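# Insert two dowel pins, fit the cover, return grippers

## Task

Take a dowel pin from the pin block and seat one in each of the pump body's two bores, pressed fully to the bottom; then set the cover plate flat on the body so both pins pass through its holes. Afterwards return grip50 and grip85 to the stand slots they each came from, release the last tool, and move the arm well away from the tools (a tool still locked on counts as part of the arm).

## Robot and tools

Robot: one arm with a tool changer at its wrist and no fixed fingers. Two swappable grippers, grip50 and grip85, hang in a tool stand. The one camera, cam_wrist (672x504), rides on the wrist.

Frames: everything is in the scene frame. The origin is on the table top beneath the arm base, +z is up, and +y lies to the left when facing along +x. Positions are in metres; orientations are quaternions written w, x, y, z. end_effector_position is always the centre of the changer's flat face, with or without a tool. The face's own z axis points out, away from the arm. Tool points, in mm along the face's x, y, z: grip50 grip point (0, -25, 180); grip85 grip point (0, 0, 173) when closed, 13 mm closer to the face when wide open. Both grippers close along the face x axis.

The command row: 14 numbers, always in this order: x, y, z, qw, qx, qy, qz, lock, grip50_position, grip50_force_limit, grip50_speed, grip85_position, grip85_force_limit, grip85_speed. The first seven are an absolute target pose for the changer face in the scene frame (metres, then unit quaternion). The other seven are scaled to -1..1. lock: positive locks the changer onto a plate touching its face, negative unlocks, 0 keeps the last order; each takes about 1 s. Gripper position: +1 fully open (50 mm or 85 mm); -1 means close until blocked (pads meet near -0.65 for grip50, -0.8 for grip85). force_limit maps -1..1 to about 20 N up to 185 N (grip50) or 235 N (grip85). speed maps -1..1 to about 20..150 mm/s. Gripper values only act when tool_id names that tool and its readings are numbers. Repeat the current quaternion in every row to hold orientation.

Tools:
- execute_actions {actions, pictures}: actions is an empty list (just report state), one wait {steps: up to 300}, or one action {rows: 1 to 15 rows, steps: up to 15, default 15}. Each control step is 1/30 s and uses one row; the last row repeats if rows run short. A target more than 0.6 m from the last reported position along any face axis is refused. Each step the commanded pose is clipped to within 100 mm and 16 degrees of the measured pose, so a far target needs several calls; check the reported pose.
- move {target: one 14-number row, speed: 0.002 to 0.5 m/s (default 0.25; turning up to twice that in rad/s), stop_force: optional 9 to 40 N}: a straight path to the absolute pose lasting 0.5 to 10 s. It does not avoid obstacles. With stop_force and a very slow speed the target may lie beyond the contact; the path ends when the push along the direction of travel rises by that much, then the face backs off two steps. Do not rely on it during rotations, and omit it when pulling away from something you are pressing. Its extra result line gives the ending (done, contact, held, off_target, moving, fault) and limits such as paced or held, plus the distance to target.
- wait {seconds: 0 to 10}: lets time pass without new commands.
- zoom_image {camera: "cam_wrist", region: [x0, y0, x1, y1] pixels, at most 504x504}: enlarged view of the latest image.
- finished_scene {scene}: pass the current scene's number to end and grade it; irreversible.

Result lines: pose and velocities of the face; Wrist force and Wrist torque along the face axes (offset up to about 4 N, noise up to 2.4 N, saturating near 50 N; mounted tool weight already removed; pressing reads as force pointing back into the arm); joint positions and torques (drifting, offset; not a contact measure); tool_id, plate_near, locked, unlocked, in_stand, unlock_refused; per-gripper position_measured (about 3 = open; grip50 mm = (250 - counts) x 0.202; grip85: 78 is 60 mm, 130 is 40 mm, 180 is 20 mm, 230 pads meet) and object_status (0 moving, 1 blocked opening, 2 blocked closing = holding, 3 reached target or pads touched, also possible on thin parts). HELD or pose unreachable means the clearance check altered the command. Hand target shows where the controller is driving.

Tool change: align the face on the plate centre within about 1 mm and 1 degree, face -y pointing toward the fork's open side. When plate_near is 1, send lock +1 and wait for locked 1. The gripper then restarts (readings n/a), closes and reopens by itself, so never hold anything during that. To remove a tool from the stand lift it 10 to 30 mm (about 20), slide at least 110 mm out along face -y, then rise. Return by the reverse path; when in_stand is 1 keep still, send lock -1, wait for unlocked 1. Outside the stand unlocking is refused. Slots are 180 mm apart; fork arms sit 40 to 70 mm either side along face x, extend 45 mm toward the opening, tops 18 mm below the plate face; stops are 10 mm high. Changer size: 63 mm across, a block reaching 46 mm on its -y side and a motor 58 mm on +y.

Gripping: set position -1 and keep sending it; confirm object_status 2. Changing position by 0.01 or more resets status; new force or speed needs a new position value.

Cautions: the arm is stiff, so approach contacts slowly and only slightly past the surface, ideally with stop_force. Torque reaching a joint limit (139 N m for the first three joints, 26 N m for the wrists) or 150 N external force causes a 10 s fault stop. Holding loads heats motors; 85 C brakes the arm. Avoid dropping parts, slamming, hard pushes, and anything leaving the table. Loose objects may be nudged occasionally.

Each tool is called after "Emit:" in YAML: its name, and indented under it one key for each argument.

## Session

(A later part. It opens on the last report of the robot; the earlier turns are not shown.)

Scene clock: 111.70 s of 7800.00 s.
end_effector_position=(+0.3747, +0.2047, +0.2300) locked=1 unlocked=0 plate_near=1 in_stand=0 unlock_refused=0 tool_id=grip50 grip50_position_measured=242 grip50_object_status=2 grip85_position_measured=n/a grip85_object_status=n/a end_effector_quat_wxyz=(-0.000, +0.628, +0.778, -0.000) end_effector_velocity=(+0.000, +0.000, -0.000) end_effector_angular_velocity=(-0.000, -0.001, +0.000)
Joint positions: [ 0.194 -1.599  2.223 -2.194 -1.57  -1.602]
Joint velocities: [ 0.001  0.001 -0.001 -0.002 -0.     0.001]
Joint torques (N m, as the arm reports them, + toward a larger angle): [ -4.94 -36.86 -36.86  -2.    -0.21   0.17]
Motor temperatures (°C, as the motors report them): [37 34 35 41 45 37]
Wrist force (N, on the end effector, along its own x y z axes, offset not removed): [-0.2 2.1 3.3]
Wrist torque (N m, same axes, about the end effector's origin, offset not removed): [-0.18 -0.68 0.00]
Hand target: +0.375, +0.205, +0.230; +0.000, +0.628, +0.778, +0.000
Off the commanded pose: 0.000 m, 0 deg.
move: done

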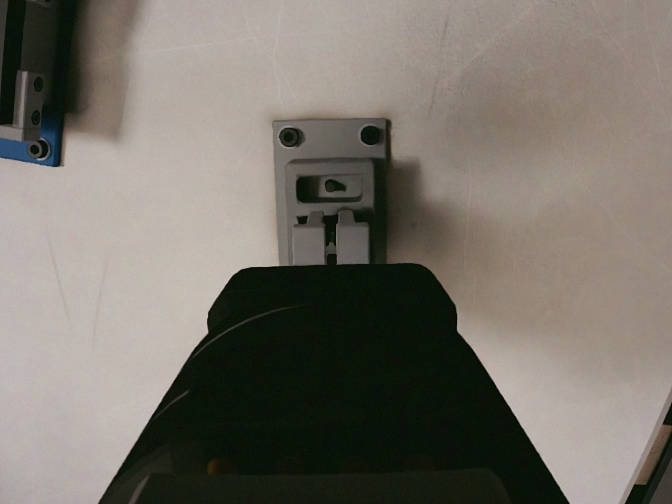

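Emit:
move:
  target: [0.3747,0.2047,0.28,0,0.6279,0.7783,0,0,-1,-0.3,-0.8,1,0,0]
  speed: 0.03

Emit:
move:
  target: [0.437,-0.207,0.32,0,0.7853,0.6191,0,0,-1,-0.3,-0.8,1,0,0]
  speed: 0.2

Emit:
wait:
  seconds: 0.3

Emit:
zoom_image:
  camera: "cam_wrist"
  region: [230,60,440,270]

Scene clock: 118.20 s of 7800.00 s.
end_effector_position=(+0.3748, +0.2047, +0.2796) locked=1 unlocked=0 plate_near=1 in_stand=0 unlock_refused=0 tool_id=grip50 grip50_position_measured=242 grip50_object_status=2 grip85_position_measured=n/a grip85_object_status=n/a end_effector_quat_wxyz=(+0.000, +0.628, +0.778, +0.000) end_effector_velocity=(+0.000, -0.000, +0.004) end_effector_angular_velocity=(+0.000, -0.002, -0.001)
Joint positions: [ 0.194 -1.673  2.143 -2.04  -1.57  -1.602]
Joint velocities: [-0.001 -0.005 -0.005  0.008 -0.    -0.   ]
Joint torques (N m, as the arm reports them, + toward a larger angle): [-12.85 -34.85 -36.19  -2.3   -1.36  -1.7 ]
Motor temperatures (°C, as the motors report them): [37 34 35 41 45 37]
Wrist force (N, on the end effector, along its own x y z axes, offset not removed): [-1.1 0.6 1.1]
Wrist torque (N m, same axes, about the end effector's origin, offset not removed): [-0.07 0.06 -0.03]
Hand target: +0.375, +0.205, +0.280; +0.000, +0.628, +0.778, +0.000
Off the commanded pose: 0.000 m, 0 deg.
After step 90, 1.47 s passed at rest.
move: done

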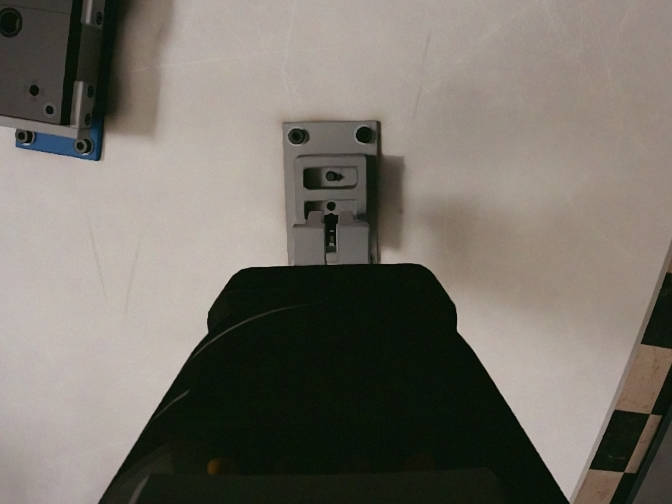

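Scene clock: 120.97 s of 7800.00 s.
end_effector_position=(+0.4374, -0.2064, +0.3199) locked=1 unlocked=0 plate_near=1 in_stand=0 unlock_refused=0 tool_id=grip50 grip50_position_measured=242 grip50_object_status=2 grip85_position_measured=n/a grip85_object_status=n/a end_effector_quat_wxyz=(-0.000, +0.785, +0.619, +0.002) end_effector_velocity=(+0.001, -0.002, +0.001) end_effector_angular_velocity=(-0.000, -0.001, -0.003)
Joint positions: [-0.709 -1.573  1.937 -1.934 -1.568 -2.056]
Joint velocities: [-0.003  0.003 -0.005  0.001  0.     0.   ]
Joint torques (N m, as the arm reports them, + toward a larger angle): [-12.61 -20.55 -39.93  -2.09   2.56  -1.7 ]
Motor temperatures (°C, as the motors report them): [37 34 35 41 45 37]
Wrist force (N, on the end effector, along its own x y z axes, offset not removed): [-0.2 -2.1 1.5]
Wrist torque (N m, same axes, about the end effector's origin, offset not removed): [-0.24 0.11 -0.05]
Hand target: +0.437, -0.207, +0.320; -0.000, +0.785, +0.619, +0.002
Off the commanded pose: 0.001 m, 0 deg.
move: done

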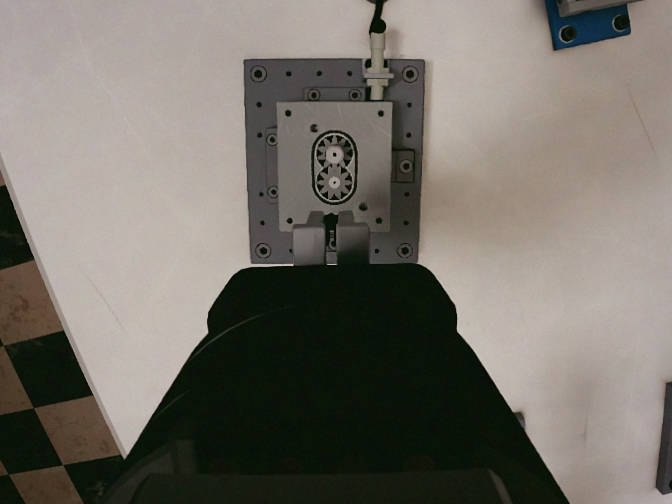

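Scene clock: 121.27 s of 7800.00 s.
end_effector_position=(+0.4374, -0.2067, +0.3199) locked=1 unlocked=0 plate_near=1 in_stand=0 unlock_refused=0 tool_id=grip50 grip50_position_measured=242 grip50_object_status=2 grip85_position_measured=n/a grip85_object_status=n/a end_effector_quat_wxyz=(-0.000, +0.785, +0.619, +0.002) end_effector_velocity=(+0.000, -0.000, -0.002) end_effector_angular_velocity=(+0.002, +0.003, -0.000)
Joint positions: [-0.709 -1.572  1.937 -1.934 -1.568 -2.056]
Joint velocities: [-0.     0.004  0.001 -0.    -0.    -0.   ]
Joint torques (N m, as the arm reports them, + toward a larger angle): [-13.16 -19.77 -37.79  -2.18   2.47  -1.78]
Motor temperatures (°C, as the motors report them): [37 34 35 41 45 37]
Wrist force (N, on the end effector, along its own x y z axes, offset not removed): [0.2 -0.3 4.4]
Wrist torque (N m, same axes, about the end effector's origin, offset not removed): [-0.08 0.06 -0.11]
Hand target: +0.437, -0.207, +0.320; -0.000, +0.785, +0.619, +0.002
Off the commanded pose: 0.001 m, 0 deg.
Steps of this call (steps 1 to 9: nothing new was sent). Readings (end_effector_position | what the end effector reports):
1: (+0.4374, -0.2065, +0.3199) | locked=1 unlocked=0 plate_near=1 in_stand=0 unlock_refused=0 tool_id=grip50 grip50_position_measured=242 grip50_object_status=2 grip85_position_measured=n/a grip85_object_status=n/a
2: (+0.4374, -0.2065, +0.3199) | locked=1 unlocked=0 plate_near=1 in_stand=0 unlock_refused=0 tool_id=grip50 grip50_position_measured=242 grip50_object_status=2 grip85_position_measured=n/a grip85_object_status=n/a
4: (+0.4374, -0.2066, +0.3199) | locked=1 unlocked=0 plate_near=1 in_stand=0 unlock_refused=0 tool_id=grip50 grip50_position_measured=242 grip50_object_status=2 grip85_position_measured=n/a grip85_object_status=n/a
8: (+0.4374, -0.2067, +0.3199) | locked=1 unlocked=0 plate_near=1 in_stand=0 unlock_refused=0 tool_id=grip50 grip50_position_measured=242 grip50_object_status=2 grip85_position_measured=n/a grip85_object_status=n/a
9: the state above

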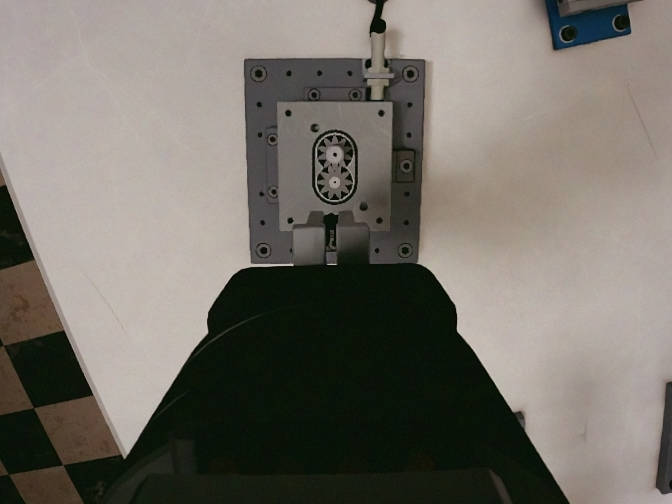

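Region (230, 60, 440, 270) of cam_wrist's 672x504 image, scaled by 2.400, with more detail than that image has.

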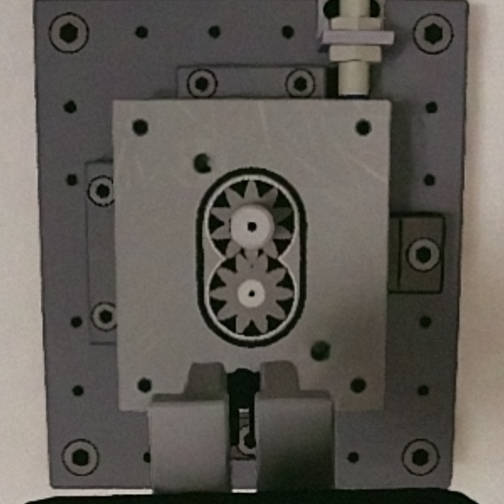

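Emit:
move:
  target: [0.4598,-0.1925,0.285,0,0.7853,0.6191,0,0,-1,-0.3,-0.8,1,0,0]
  speed: 0.05

Emit:
zoom_image:
  camera: "cam_wrist"
  region: [230,60,440,270]

Scene clock: 134.77 s of 7800.00 s.
end_effector_position=(+0.4595, -0.1925, +0.2852) locked=1 unlocked=0 plate_near=1 in_stand=0 unlock_refused=0 tool_id=grip50 grip50_position_measured=242 grip50_object_status=2 grip85_position_measured=n/a grip85_object_status=n/a end_effector_quat_wxyz=(-0.000, +0.785, +0.619, -0.000) end_effector_velocity=(+0.002, +0.001, -0.002) end_effector_angular_velocity=(-0.001, -0.001, +0.001)
Joint positions: [-0.655 -1.502  1.96  -2.028 -1.571 -2.002]
Joint velocities: [ 0.003  0.005  0.    -0.007 -0.     0.003]
Joint torques (N m, as the arm reports them, + toward a larger angle): [ 11.67 -22.17 -20.01  -6.08  -2.28   1.97]
Motor temperatures (°C, as the motors report them): [37 34 35 41 45 37]
Wrist force (N, on the end effector, along its own x y z axes, offset not removed): [1.0 0.0 2.4]
Wrist torque (N m, same axes, about the end effector's origin, offset not removed): [-0.02 0.08 -0.12]
Hand target: +0.460, -0.192, +0.285; -0.000, +0.785, +0.619, -0.000
Off the commanded pose: 0.000 m, 0 deg.
After step 90, 9.20 s passed at rest.
move: done

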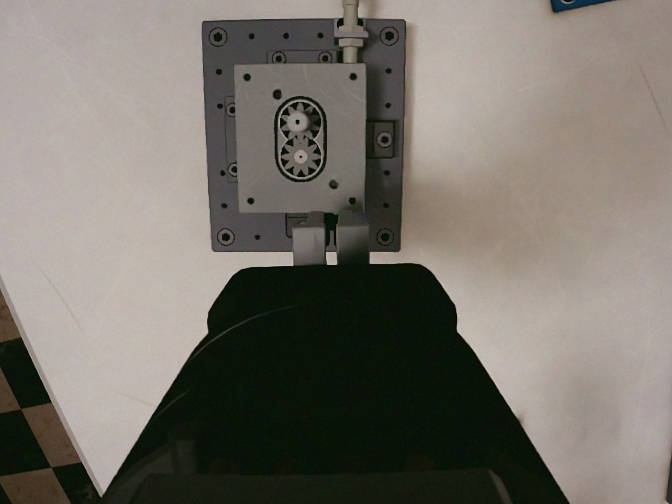

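Region (230, 60, 440, 270) of cam_wrist's 672x504 image, scaled by 2.400, with more detail than that image has.

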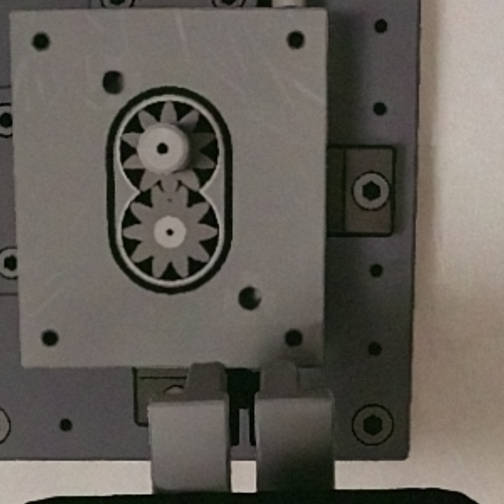

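Emit:
move:
  target: [0.4438,-0.1872,0.285,0,0.7853,0.6191,0,0,-1,-0.3,-0.8,1,0,0]
  speed: 0.02

Emit:
move:
  target: [0.4438,-0.1872,0.262,0,0.7853,0.6191,0,0,-1,-0.3,-0.8,1,0,0]
  speed: 0.003
  stop_force: 10

Emit:
zoom_image:
  camera: "cam_wrist"
  region: [260,130,410,270]

Scene clock: 140.80 s of 7800.00 s.
end_effector_position=(+0.4441, -0.1873, +0.2850) locked=1 unlocked=0 plate_near=1 in_stand=0 unlock_refused=0 tool_id=grip50 grip50_position_measured=242 grip50_object_status=2 grip85_position_measured=n/a grip85_object_status=n/a end_effector_quat_wxyz=(+0.000, +0.785, +0.619, +0.000) end_effector_velocity=(-0.002, +0.001, -0.000) end_effector_angular_velocity=(+0.000, +0.001, -0.000)
Joint positions: [-0.667 -1.541  2.002 -2.031 -1.571 -2.014]
Joint velocities: [-0.002 -0.005  0.006 -0.001 -0.    -0.001]
Joint torques (N m, as the arm reports them, + toward a larger angle): [-11.78 -44.43 -21.07  -6.03   2.73  -1.35]
Motor temperatures (°C, as the motors report them): [37 34 35 41 45 37]
Wrist force (N, on the end effector, along its own x y z axes, offset not removed): [3.7 1.3 0.7]
Wrist torque (N m, same axes, about the end effector's origin, offset not removed): [-0.04 -0.25 -0.02]
Hand target: +0.444, -0.187, +0.285; +0.000, +0.785, +0.619, +0.000
Off the commanded pose: 0.000 m, 0 deg.
After step 90, 1.87 s passed at rest.
move: done

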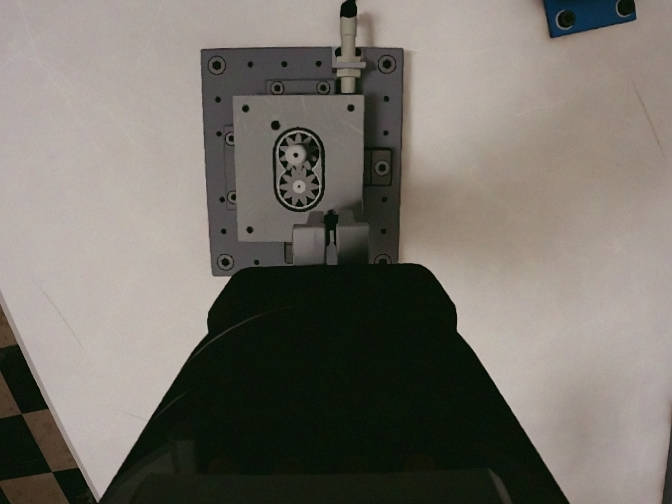

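Scene clock: 148.03 s of 7800.00 s.
end_effector_position=(+0.4438, -0.1872, +0.2645) locked=1 unlocked=0 plate_near=1 in_stand=0 unlock_refused=0 tool_id=grip50 grip50_position_measured=242 grip50_object_status=2 grip85_position_measured=n/a grip85_object_status=n/a end_effector_quat_wxyz=(+0.000, +0.785, +0.619, +0.000) end_effector_velocity=(+0.000, -0.000, +0.000) end_effector_angular_velocity=(+0.003, +0.003, +0.001)
Joint positions: [-0.667 -1.516  2.036 -2.089 -1.571 -2.014]
Joint velocities: [ 0.     0.002 -0.004  0.006  0.    -0.001]
Joint torques (N m, as the arm reports them, + toward a larger angle): [-12.65 -27.65 -27.11   0.11  -1.53  -1.5 ]
Motor temperatures (°C, as the motors report them): [37 34 35 41 45 37]
Wrist force (N, on the end effector, along its own x y z axes, offset not removed): [-0.3 -0.6 -21.0]
Wrist torque (N m, same axes, about the end effector's origin, offset not removed): [0.31 -0.21 -0.10]
Hand target: +0.444, -0.187, +0.265; +0.000, +0.785, +0.619, +0.000
Off the commanded pose: 0.003 m, 0 deg.
move: contact

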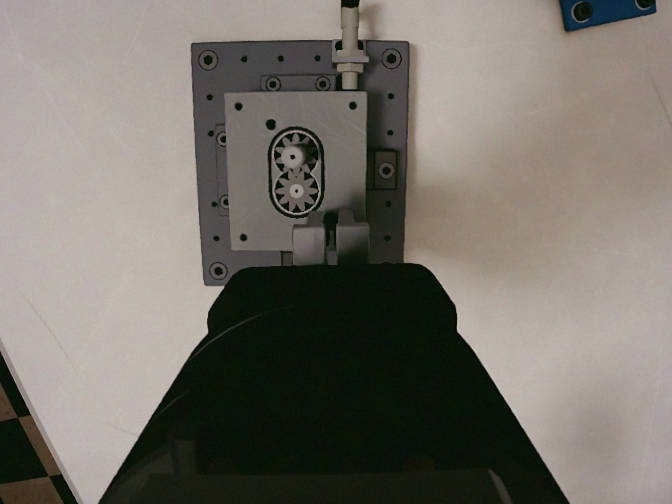

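Region (260, 130, 410, 270) of cam_wrist's 672x504 image, scaled by 3.360, with more detail than that image has; it fills the top 470 rows of this view, and the rest is white.

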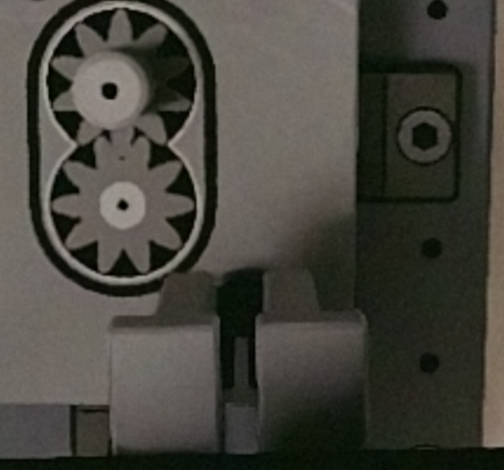

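Emit:
move:
  target: [0.4438,-0.1872,0.2655,0,0.7853,0.6191,0,0,-1,-0.3,-0.8,1,0,0]
  speed: 0.002

Emit:
move:
  target: [0.4440,-0.1862,0.2655,0,0.7853,0.6191,0,0,-1,-0.3,-0.8,1,0,0]
  speed: 0.002
  stop_force: 10

Emit:
zoom_image:
  camera: "cam_wrist"
  region: [290,190,380,270]

Scene clock: 157.37 s of 7800.00 s.
end_effector_position=(+0.4438, -0.1872, +0.2654) locked=1 unlocked=0 plate_near=1 in_stand=0 unlock_refused=0 tool_id=grip50 grip50_position_measured=242 grip50_object_status=2 grip85_position_measured=n/a grip85_object_status=n/a end_effector_quat_wxyz=(+0.000, +0.785, +0.619, -0.000) end_effector_velocity=(+0.000, +0.001, +0.001) end_effector_angular_velocity=(-0.000, -0.001, +0.001)
Joint positions: [-0.667 -1.518  2.034 -2.086 -1.571 -2.014]
Joint velocities: [ 0.001 -0.002 -0.     0.001  0.001 -0.   ]
Joint torques (N m, as the arm reports them, + toward a larger angle): [ -8.54 -42.79 -36.71  -2.28   1.76  -1.29]
Motor temperatures (°C, as the motors report them): [37 34 35 41 45 37]
Wrist force (N, on the end effector, along its own x y z axes, offset not removed): [2.7 0.7 -2.1]
Wrist torque (N m, same axes, about the end effector's origin, offset not removed): [-0.08 -0.20 -0.22]
Hand target: +0.444, -0.187, +0.265; +0.000, +0.785, +0.619, +0.000
Off the commanded pose: 0.000 m, 0 deg.
After step 90, 5.63 s passed at rest.
move: done

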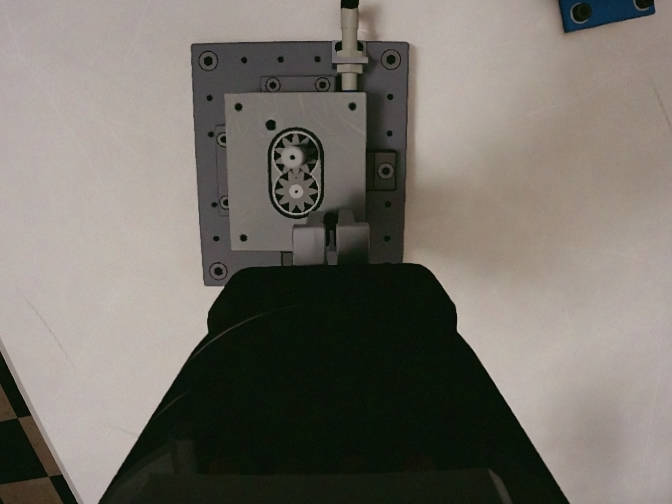

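Scene clock: 158.10 s of 7800.00 s.
end_effector_position=(+0.4440, -0.1863, +0.2655) locked=1 unlocked=0 plate_near=1 in_stand=0 unlock_refused=0 tool_id=grip50 grip50_position_measured=242 grip50_object_status=2 grip85_position_measured=n/a grip85_object_status=n/a end_effector_quat_wxyz=(+0.000, +0.785, +0.619, -0.000) end_effector_velocity=(-0.000, +0.001, +0.001) end_effector_angular_velocity=(-0.001, -0.001, -0.000)
Joint positions: [-0.665 -1.518  2.034 -2.086 -1.571 -2.013]
Joint velocities: [ 0.001 -0.002  0.001  0.     0.     0.001]
Joint torques (N m, as the arm reports them, + toward a larger angle): [ 12.76 -42.68 -19.52  -2.04   2.43   2.14]
Motor temperatures (°C, as the motors report them): [37 34 35 41 45 37]
Wrist force (N, on the end effector, along its own x y z axes, offset not removed): [-0.2 -2.6 1.6]
Wrist torque (N m, same axes, about the end effector's origin, offset not removed): [-0.17 0.21 -0.14]
Hand target: +0.444, -0.186, +0.266; -0.000, +0.785, +0.619, -0.000
Off the commanded pose: 0.000 m, 0 deg.
move: done

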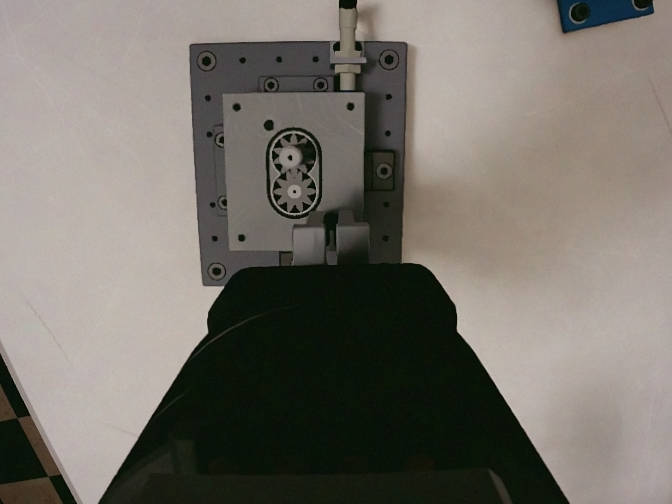

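Region (290, 190, 380, 270) of cam_wrist's 672x504 image, scaled by 5.600, with more detail than that image has.

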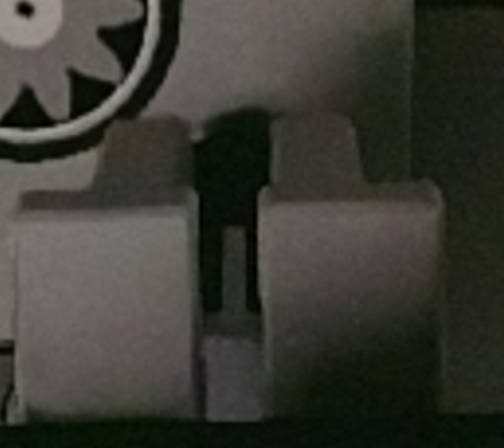

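Emit:
move:
  target: [0.4440,-0.1862,0.270,0,0.7853,0.6191,0,0,-1,-0.3,-0.8,1,0,0]
  speed: 0.01

Emit:
move:
  target: [0.4615,-0.1919,0.270,0,0.7853,0.6191,0,0,-1,-0.3,-0.8,1,0,0]
  speed: 0.02

Emit:
zoom_image:
  camera: "cam_wrist"
  region: [280,140,380,240]

Scene clock: 164.00 s of 7800.00 s.
end_effector_position=(+0.4440, -0.1862, +0.2697) locked=1 unlocked=0 plate_near=1 in_stand=0 unlock_refused=0 tool_id=grip50 grip50_position_measured=242 grip50_object_status=2 grip85_position_measured=n/a grip85_object_status=n/a end_effector_quat_wxyz=(+0.000, +0.785, +0.619, +0.000) end_effector_velocity=(-0.001, +0.000, +0.002) end_effector_angular_velocity=(+0.000, +0.001, -0.001)
Joint positions: [-0.665 -1.523  2.028 -2.074 -1.571 -2.012]
Joint velocities: [-0.    -0.004 -0.003  0.008 -0.     0.   ]
Joint torques (N m, as the arm reports them, + toward a larger angle): [ 14.   -42.43 -36.16  -2.06   2.39   1.82]
Motor temperatures (°C, as the motors report them): [37 34 35 41 45 37]
Wrist force (N, on the end effector, along its own x y z axes, offset not removed): [1.2 0.0 0.5]
Wrist torque (N m, same axes, about the end effector's origin, offset not removed): [-0.07 -0.05 -0.10]
Hand target: +0.444, -0.186, +0.270; +0.000, +0.785, +0.619, +0.000
Off the commanded pose: 0.000 m, 0 deg.
After step 90, 2.20 s passed at rest.
move: done

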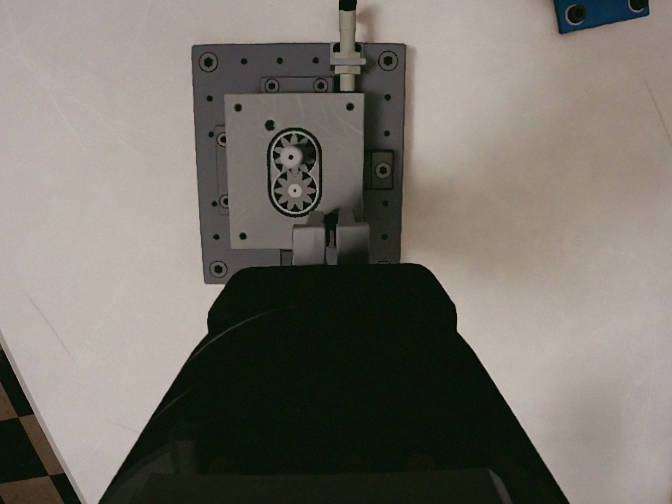

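Scene clock: 165.23 s of 7800.00 s.
end_effector_position=(+0.4612, -0.1918, +0.2700) locked=1 unlocked=0 plate_near=1 in_stand=0 unlock_refused=0 tool_id=grip50 grip50_position_measured=242 grip50_object_status=2 grip85_position_measured=n/a grip85_object_status=n/a end_effector_quat_wxyz=(-0.000, +0.785, +0.619, -0.000) end_effector_velocity=(+0.002, -0.001, +0.000) end_effector_angular_velocity=(+0.000, -0.000, -0.001)
Joint positions: [-0.652 -1.481  1.981 -2.07  -1.571 -1.999]
Joint velocities: [ 0.001  0.006 -0.006  0.001  0.     0.002]
Joint torques (N m, as the arm reports them, + toward a larger angle): [ 12.04 -25.18 -37.18  -2.03   1.66   2.03]
Motor temperatures (°C, as the motors report them): [37 34 35 41 45 37]
Wrist force (N, on the end effector, along its own x y z axes, offset not removed): [0.9 -0.8 2.7]
Wrist torque (N m, same axes, about the end effector's origin, offset not removed): [-0.18 0.06 -0.04]
Hand target: +0.461, -0.192, +0.270; -0.000, +0.785, +0.619, -0.000
Off the commanded pose: 0.000 m, 0 deg.
move: done

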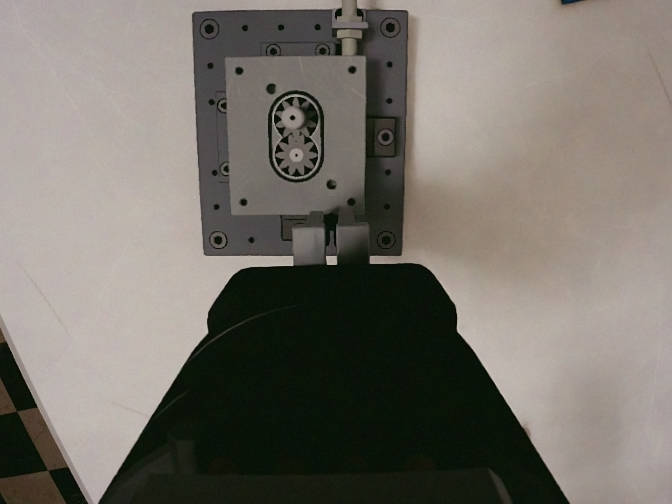

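Region (280, 140, 380, 240) of cam_wrist's 672x504 image, scaled by 5.040, with more detail than that image has.

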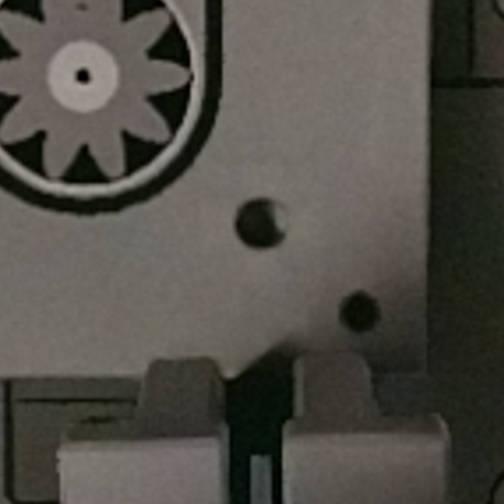

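Emit:
move:
  target: [0.4452,-0.1874,0.270,0,0.7853,0.6191,0,0,-1,-0.3,-0.8,1,0,0]
  speed: 0.02

Emit:
move:
  target: [0.4452,-0.1874,0.250,0,0.7853,0.6191,0,0,-1,-0.3,-0.8,1,0,0]
  speed: 0.002
  stop_force: 10

Scene clock: 169.70 s of 7800.00 s.
end_effector_position=(+0.4455, -0.1875, +0.2700) locked=1 unlocked=0 plate_near=1 in_stand=0 unlock_refused=0 tool_id=grip50 grip50_position_measured=242 grip50_object_status=2 grip85_position_measured=n/a grip85_object_status=n/a end_effector_quat_wxyz=(+0.000, +0.785, +0.619, -0.000) end_effector_velocity=(-0.002, -0.000, +0.000) end_effector_angular_velocity=(-0.001, -0.001, +0.000)
Joint positions: [-0.665 -1.519  2.023 -2.073 -1.571 -2.013]
Joint velocities: [-0.002 -0.004  0.004 -0.001 -0.    -0.003]
Joint torques (N m, as the arm reports them, + toward a larger angle): [-11.14 -44.94 -19.94  -6.08   0.7   -1.75]
Motor temperatures (°C, as the motors report them): [37 34 35 41 45 37]
Wrist force (N, on the end effector, along its own x y z axes, offset not removed): [0.2 0.5 3.3]
Wrist torque (N m, same axes, about the end effector's origin, offset not removed): [-0.01 -0.05 -0.04]
Hand target: +0.445, -0.187, +0.270; +0.000, +0.785, +0.619, +0.000
Off the commanded pose: 0.000 m, 0 deg.
After step 90, 0.30 s passed at rest.
move: done

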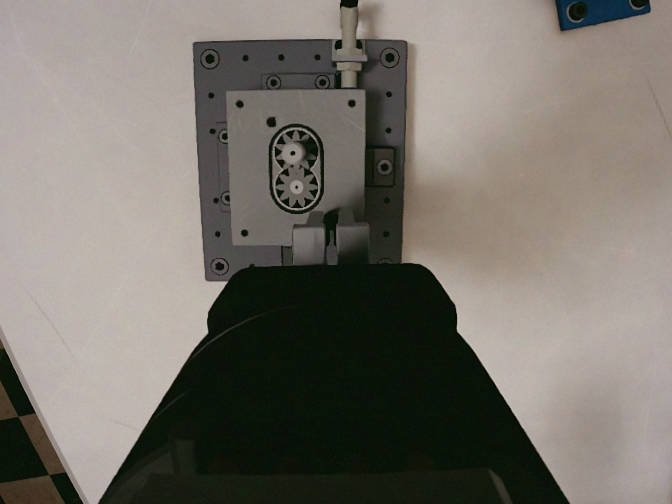

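Scene clock: 177.27 s of 7800.00 s.
end_effector_position=(+0.4453, -0.1874, +0.2556) locked=1 unlocked=0 plate_near=1 in_stand=0 unlock_refused=0 tool_id=grip50 grip50_position_measured=242 grip50_object_status=2 grip85_position_measured=n/a grip85_object_status=n/a end_effector_quat_wxyz=(+0.000, +0.785, +0.619, +0.000) end_effector_velocity=(-0.000, +0.000, +0.001) end_effector_angular_velocity=(-0.001, -0.001, +0.000)
Joint positions: [-0.665 -1.501  2.045 -2.114 -1.571 -2.013]
Joint velocities: [ 0.    -0.002  0.     0.    -0.     0.   ]
Joint torques (N m, as the arm reports them, + toward a larger angle): [-12.32 -23.51 -28.49  -1.24   2.68  -1.72]
Motor temperatures (°C, as the motors report them): [37 34 35 41 45 37]
Wrist force (N, on the end effector, along its own x y z axes, offset not removed): [0.0 0.8 -21.7]
Wrist torque (N m, same axes, about the end effector's origin, offset not removed): [1.07 -0.02 -0.04]
Hand target: +0.445, -0.187, +0.256; +0.000, +0.785, +0.619, +0.000
Off the commanded pose: 0.006 m, 0 deg.
move: contact

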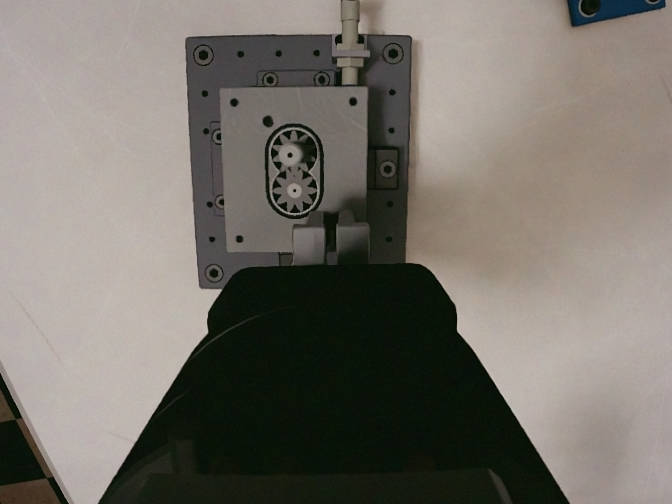

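Emit:
move:
  target: [0.4453,-0.1874,0.2558,0,0.7853,0.6191,0,0,-0.4,-0.3,0,1,0,0]
  speed: 0.002

Emit:
move:
  target: [0.4453,-0.1874,0.282,0,0.7853,0.6191,0,0,-0.4,-0.3,0,1,0,0]
  speed: 0.02

Emit:
move:
  target: [0.4462,-0.1835,0.282,0,0.7853,0.6191,0,0,-1,-0.3,0,1,0,0]
  speed: 0.01

Emit:
move:
  target: [0.4462,-0.1835,0.250,0,0.7853,0.6191,0,0,-1,-0.3,0,1,0,0]
  speed: 0.003
  stop_force: 20

Scene clock: 182.73 s of 7800.00 s.
end_effector_position=(+0.4453, -0.1874, +0.2558) locked=1 unlocked=0 plate_near=1 in_stand=0 unlock_refused=0 tool_id=grip50 grip50_position_measured=212 grip50_object_status=3 grip85_position_measured=n/a grip85_object_status=n/a end_effector_quat_wxyz=(+0.000, +0.785, +0.619, +0.000) end_effector_velocity=(+0.000, -0.000, +0.000) end_effector_angular_velocity=(-0.001, -0.001, -0.001)
Joint positions: [-0.665 -1.501  2.045 -2.113 -1.571 -2.013]
Joint velocities: [-0.    -0.    -0.    -0.001 -0.     0.001]
Joint torques (N m, as the arm reports them, + toward a larger angle): [  1.86 -28.87 -37.21  -1.96   2.51   1.66]
Motor temperatures (°C, as the motors report them): [37 34 35 41 45 37]
Wrist force (N, on the end effector, along its own x y z axes, offset not removed): [1.6 1.3 6.9]
Wrist torque (N m, same axes, about the end effector's origin, offset not removed): [0.02 0.04 0.07]
Hand target: +0.445, -0.187, +0.256; +0.000, +0.785, +0.619, -0.000
Off the commanded pose: 0.000 m, 0 deg.
After step 90, 1.77 s passed at rest.
move: done

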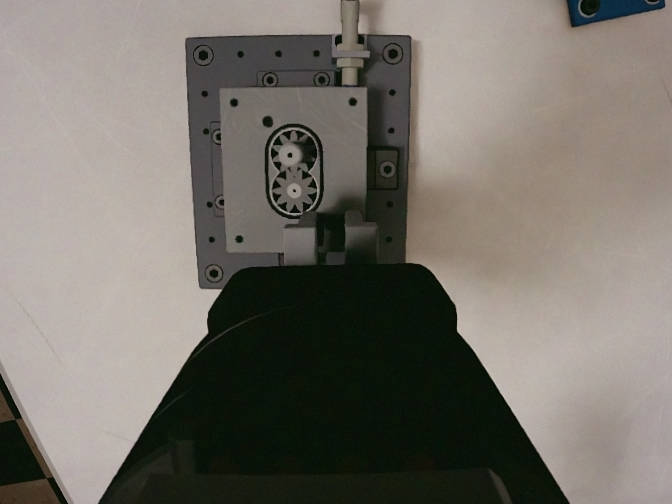

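Scene clock: 184.37 s of 7800.00 s.
end_effector_position=(+0.4454, -0.1874, +0.2817) locked=1 unlocked=0 plate_near=1 in_stand=0 unlock_refused=0 tool_id=grip50 grip50_position_measured=212 grip50_object_status=3 grip85_position_measured=n/a grip85_object_status=n/a end_effector_quat_wxyz=(+0.000, +0.785, +0.619, +0.000) end_effector_velocity=(-0.000, +0.000, +0.003) end_effector_angular_velocity=(-0.002, -0.002, +0.001)
Joint positions: [-0.665 -1.534  2.004 -2.04  -1.571 -2.013]
Joint velocities: [ 0.    -0.005 -0.004  0.006 -0.    -0.001]
Joint torques (N m, as the arm reports them, + toward a larger angle): [ 13.46 -42.47 -37.7   -2.11   2.5    2.09]
Motor temperatures (°C, as the motors report them): [37 34 35 41 45 37]
Wrist force (N, on the end effector, along its own x y z axes, offset not removed): [-0.3 -2.0 1.6]
Wrist torque (N m, same axes, about the end effector's origin, offset not removed): [-0.09 0.15 -0.18]
Hand target: +0.445, -0.187, +0.282; +0.000, +0.785, +0.619, +0.000
Off the commanded pose: 0.000 m, 0 deg.
move: done

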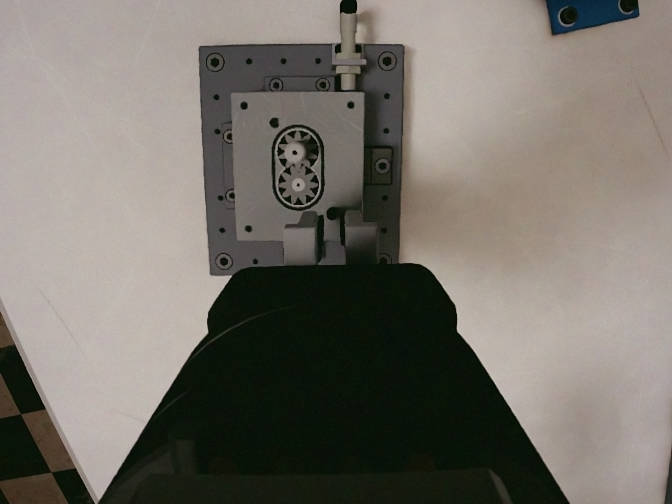

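Scene clock: 185.07 s of 7800.00 s.
end_effector_position=(+0.4461, -0.1838, +0.2820) locked=1 unlocked=0 plate_near=1 in_stand=0 unlock_refused=0 tool_id=grip50 grip50_position_measured=254 grip50_object_status=3 grip85_position_measured=n/a grip85_object_status=n/a end_effector_quat_wxyz=(-0.000, +0.785, +0.619, -0.000) end_effector_velocity=(+0.001, +0.002, +0.001) end_effector_angular_velocity=(-0.000, -0.001, +0.001)
Joint positions: [-0.658 -1.536  2.006 -2.039 -1.571 -2.005]
Joint velocities: [ 0.005 -0.001  0.     0.     0.     0.004]
Joint torques (N m, as the arm reports them, + toward a larger angle): [ 14.22 -43.3  -18.7   -2.3    2.03   2.02]
Motor temperatures (°C, as the motors report them): [37 34 35 41 45 37]
Wrist force (N, on the end effector, along its own x y z axes, offset not removed): [2.2 -1.4 2.7]
Wrist torque (N m, same axes, about the end effector's origin, offset not removed): [-0.15 0.08 0.01]
Hand target: +0.446, -0.184, +0.282; -0.000, +0.785, +0.619, -0.000
Off the commanded pose: 0.000 m, 0 deg.
move: done

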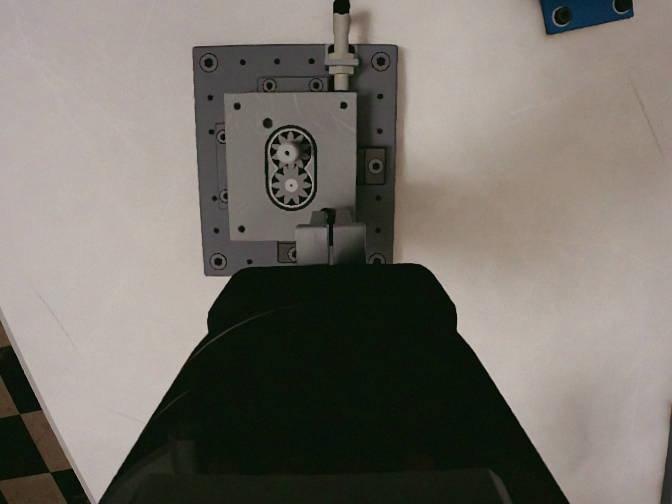

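Scene clock: 192.53 s of 7800.00 s.
end_effector_position=(+0.4462, -0.1836, +0.2608) locked=1 unlocked=0 plate_near=1 in_stand=0 unlock_refused=0 tool_id=grip50 grip50_position_measured=254 grip50_object_status=3 grip85_position_measured=n/a grip85_object_status=n/a end_effector_quat_wxyz=(+0.000, +0.785, +0.619, +0.000) end_effector_velocity=(+0.001, -0.001, +0.002) end_effector_angular_velocity=(-0.001, -0.001, -0.001)
Joint positions: [-0.658 -1.51   2.039 -2.1   -1.571 -2.005]
Joint velocities: [-0.001 -0.002 -0.005  0.005 -0.     0.001]
Joint torques (N m, as the arm reports them, + toward a larger angle): [ 11.84 -19.16 -23.41  -1.17   2.66   1.85]
Motor temperatures (°C, as the motors report them): [37 34 35 41 45 37]
Wrist force (N, on the end effector, along its own x y z axes, offset not removed): [1.3 -6.8 -38.9]
Wrist torque (N m, same axes, about the end effector's origin, offset not removed): [2.20 0.90 0.25]
Hand target: +0.446, -0.184, +0.261; +0.000, +0.785, +0.619, +0.000
Off the commanded pose: 0.011 m, 0 deg.
move: contact

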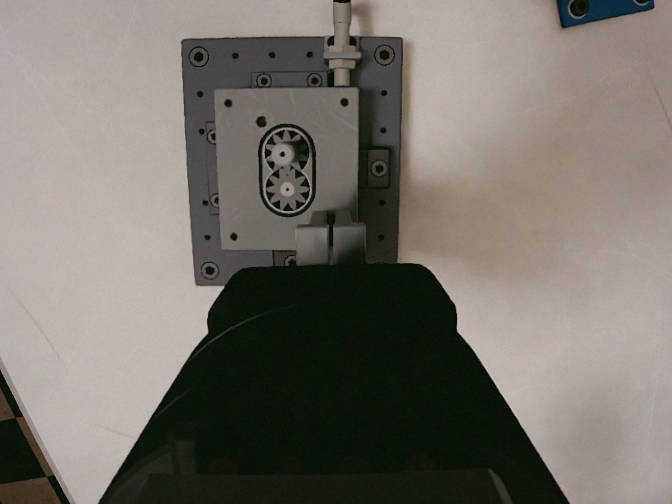

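Emit:
move:
  target: [0.4462,-0.1836,0.250,0,0.7853,0.6191,0,0,-1,-0.3,0,1,0,0]
  speed: 0.002
  stop_force: 35

Scene clock: 195.23 s of 7800.00 s.
end_effector_position=(+0.4462, -0.1836, +0.2605) locked=1 unlocked=0 plate_near=1 in_stand=0 unlock_refused=0 tool_id=grip50 grip50_position_measured=254 grip50_object_status=3 grip85_position_measured=n/a grip85_object_status=n/a end_effector_quat_wxyz=(+0.000, +0.785, +0.619, +0.000) end_effector_velocity=(-0.001, -0.000, +0.000) end_effector_angular_velocity=(+0.000, +0.002, -0.001)
Joint positions: [-0.658 -1.509  2.04  -2.101 -1.571 -2.005]
Joint velocities: [-0.001 -0.001 -0.     0.003 -0.001  0.   ]
Joint torques (N m, as the arm reports them, + toward a larger angle): [  1.45  -9.2  -12.74  -1.08   2.57  -0.14]
Motor temperatures (°C, as the motors report them): [37 34 35 41 45 37]
Wrist force (N, on the end effector, along its own x y z axes, offset not removed): [8.7 -11.7 -50.0]
Wrist torque (N m, same axes, about the end effector's origin, offset not removed): [3.89 1.01 0.06]
Hand target: +0.446, -0.184, +0.261; +0.000, +0.785, +0.619, +0.000
Off the commanded pose: 0.010 m, 0 deg.
move: contact

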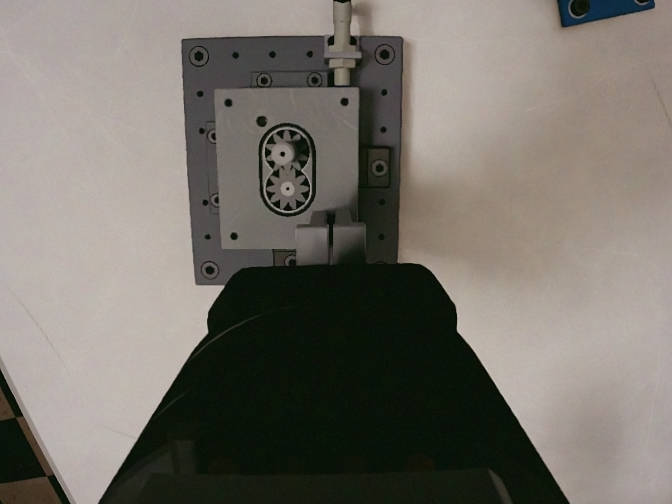

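Emit:
move:
  target: [0.4462,-0.1836,0.30,0,0.7853,0.6191,0,0,-0.425,-0.3,0,1,0,0]
  speed: 0.04

Emit:
move:
  target: [0.3577,0.2010,0.28,0,0.6279,0.7783,0,0,-0.425,-0.3,0,1,0,0]
  speed: 0.2

Emit:
move:
  target: [0.3577,0.2010,0.258,0,0.6279,0.7783,0,0,-0.425,-0.3,0,1,0,0]
  speed: 0.03

Emit:
zoom_image:
  camera: "cam_wrist"
  region: [280,150,390,270]

Scene clock: 199.80 s of 7800.00 s.
end_effector_position=(+0.4463, -0.1837, +0.2996) locked=1 unlocked=0 plate_near=1 in_stand=0 unlock_refused=0 tool_id=grip50 grip50_position_measured=216 grip50_object_status=3 grip85_position_measured=n/a grip85_object_status=n/a end_effector_quat_wxyz=(+0.000, +0.785, +0.619, +0.000) end_effector_velocity=(-0.000, -0.000, +0.003) end_effector_angular_velocity=(-0.000, -0.000, -0.001)
Joint positions: [-0.658 -1.555  1.976 -1.99  -1.571 -2.005]
Joint velocities: [-0.    -0.003 -0.005  0.008  0.     0.   ]
Joint torques (N m, as the arm reports them, + toward a larger angle): [ 13.85 -42.52 -38.21  -1.9   -2.39   1.55]
Motor temperatures (°C, as the motors report them): [37 34 35 41 45 37]
Wrist force (N, on the end effector, along its own x y z axes, offset not removed): [3.1 2.8 2.1]
Wrist torque (N m, same axes, about the end effector's origin, offset not removed): [0.14 -0.09 -0.03]
Hand target: +0.446, -0.184, +0.300; +0.000, +0.785, +0.619, +0.000
Off the commanded pose: 0.000 m, 0 deg.
After step 90, 0.20 s passed at rest.
move: done

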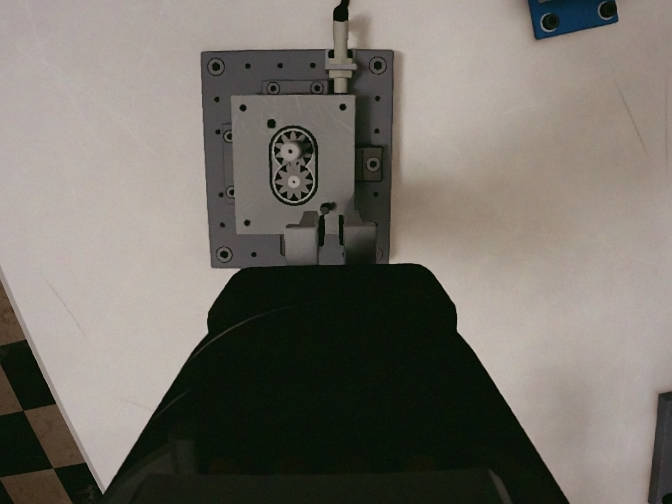

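Scene clock: 202.43 s of 7800.00 s.
end_effector_position=(+0.3573, +0.2004, +0.2801) locked=1 unlocked=0 plate_near=1 in_stand=0 unlock_refused=0 tool_id=grip50 grip50_position_measured=216 grip50_object_status=3 grip85_position_measured=n/a grip85_object_status=n/a end_effector_quat_wxyz=(+0.000, +0.628, +0.778, -0.002) end_effector_velocity=(-0.000, +0.003, -0.001) end_effector_angular_velocity=(-0.000, +0.003, +0.002)
Joint positions: [ 0.192 -1.719  2.18  -2.028 -1.573 -1.604]
Joint velocities: [ 0.006  0.005 -0.002 -0.001  0.     0.004]
Joint torques (N m, as the arm reports them, + toward a larger angle): [ 13.22 -11.11 -36.95  -6.05  -2.43   2.02]
Motor temperatures (°C, as the motors report them): [37 34 35 41 45 37]
Wrist force (N, on the end effector, along its own x y z axes, offset not removed): [2.0 -0.4 2.9]
Wrist torque (N m, same axes, about the end effector's origin, offset not removed): [-0.12 -0.04 -0.15]
Hand target: +0.357, +0.201, +0.280; +0.000, +0.628, +0.778, -0.002
Off the commanded pose: 0.001 m, 0 deg.
move: done

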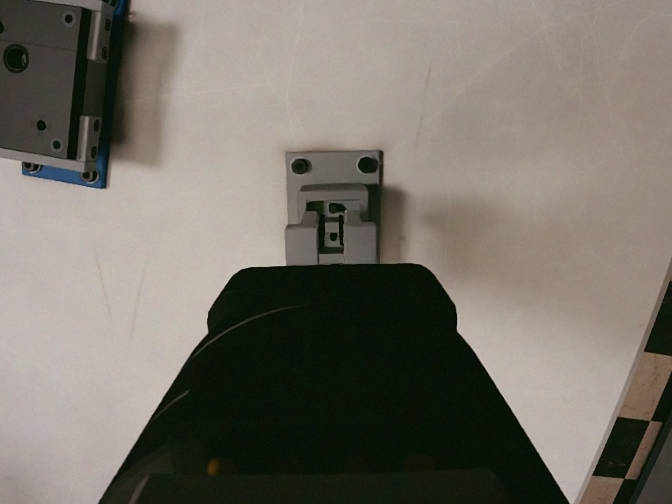

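Scene clock: 203.53 s of 7800.00 s.
end_effector_position=(+0.3576, +0.2010, +0.2583) locked=1 unlocked=0 plate_near=1 in_stand=0 unlock_refused=0 tool_id=grip50 grip50_position_measured=216 grip50_object_status=3 grip85_position_measured=n/a grip85_object_status=n/a end_effector_quat_wxyz=(-0.000, +0.628, +0.778, -0.000) end_effector_velocity=(+0.000, +0.001, -0.002) end_effector_angular_velocity=(+0.001, -0.003, +0.000)
Joint positions: [ 0.193 -1.688  2.218 -2.099 -1.57  -1.603]
Joint velocities: [ 0.001  0.004  0.003 -0.01   0.001  0.001]
Joint torques (N m, as the arm reports them, + toward a larger angle): [ 13.56 -11.94 -19.25  -5.93   2.68   1.83]
Motor temperatures (°C, as the motors report them): [37 34 35 41 45 37]
Wrist force (N, on the end effector, along its own x y z axes, offset not removed): [2.0 -1.1 1.5]
Wrist torque (N m, same axes, about the end effector's origin, offset not removed): [-0.16 0.07 -0.24]
Hand target: +0.358, +0.201, +0.258; -0.000, +0.628, +0.778, -0.000
Off the commanded pose: 0.000 m, 0 deg.
move: done

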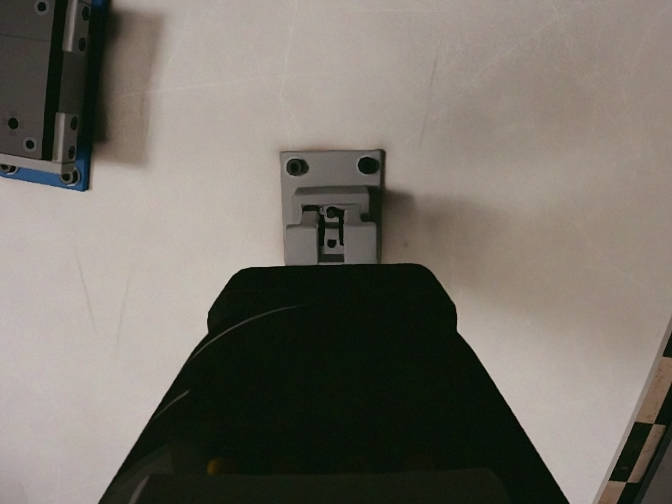

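Region (280, 150, 390, 270) of cam_wrist's 672x504 image, scaled by 4.200, with more detail than that image has; it fills the left 462 columns of this view, and the rest is white.

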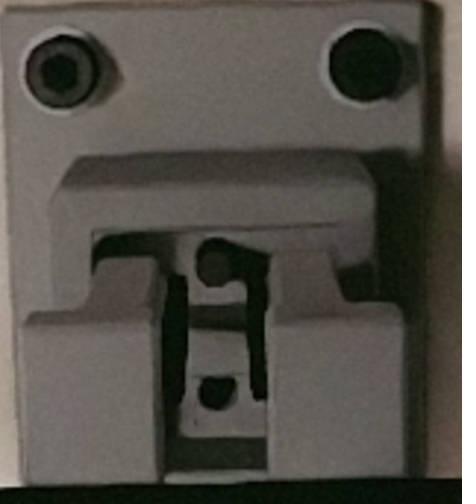

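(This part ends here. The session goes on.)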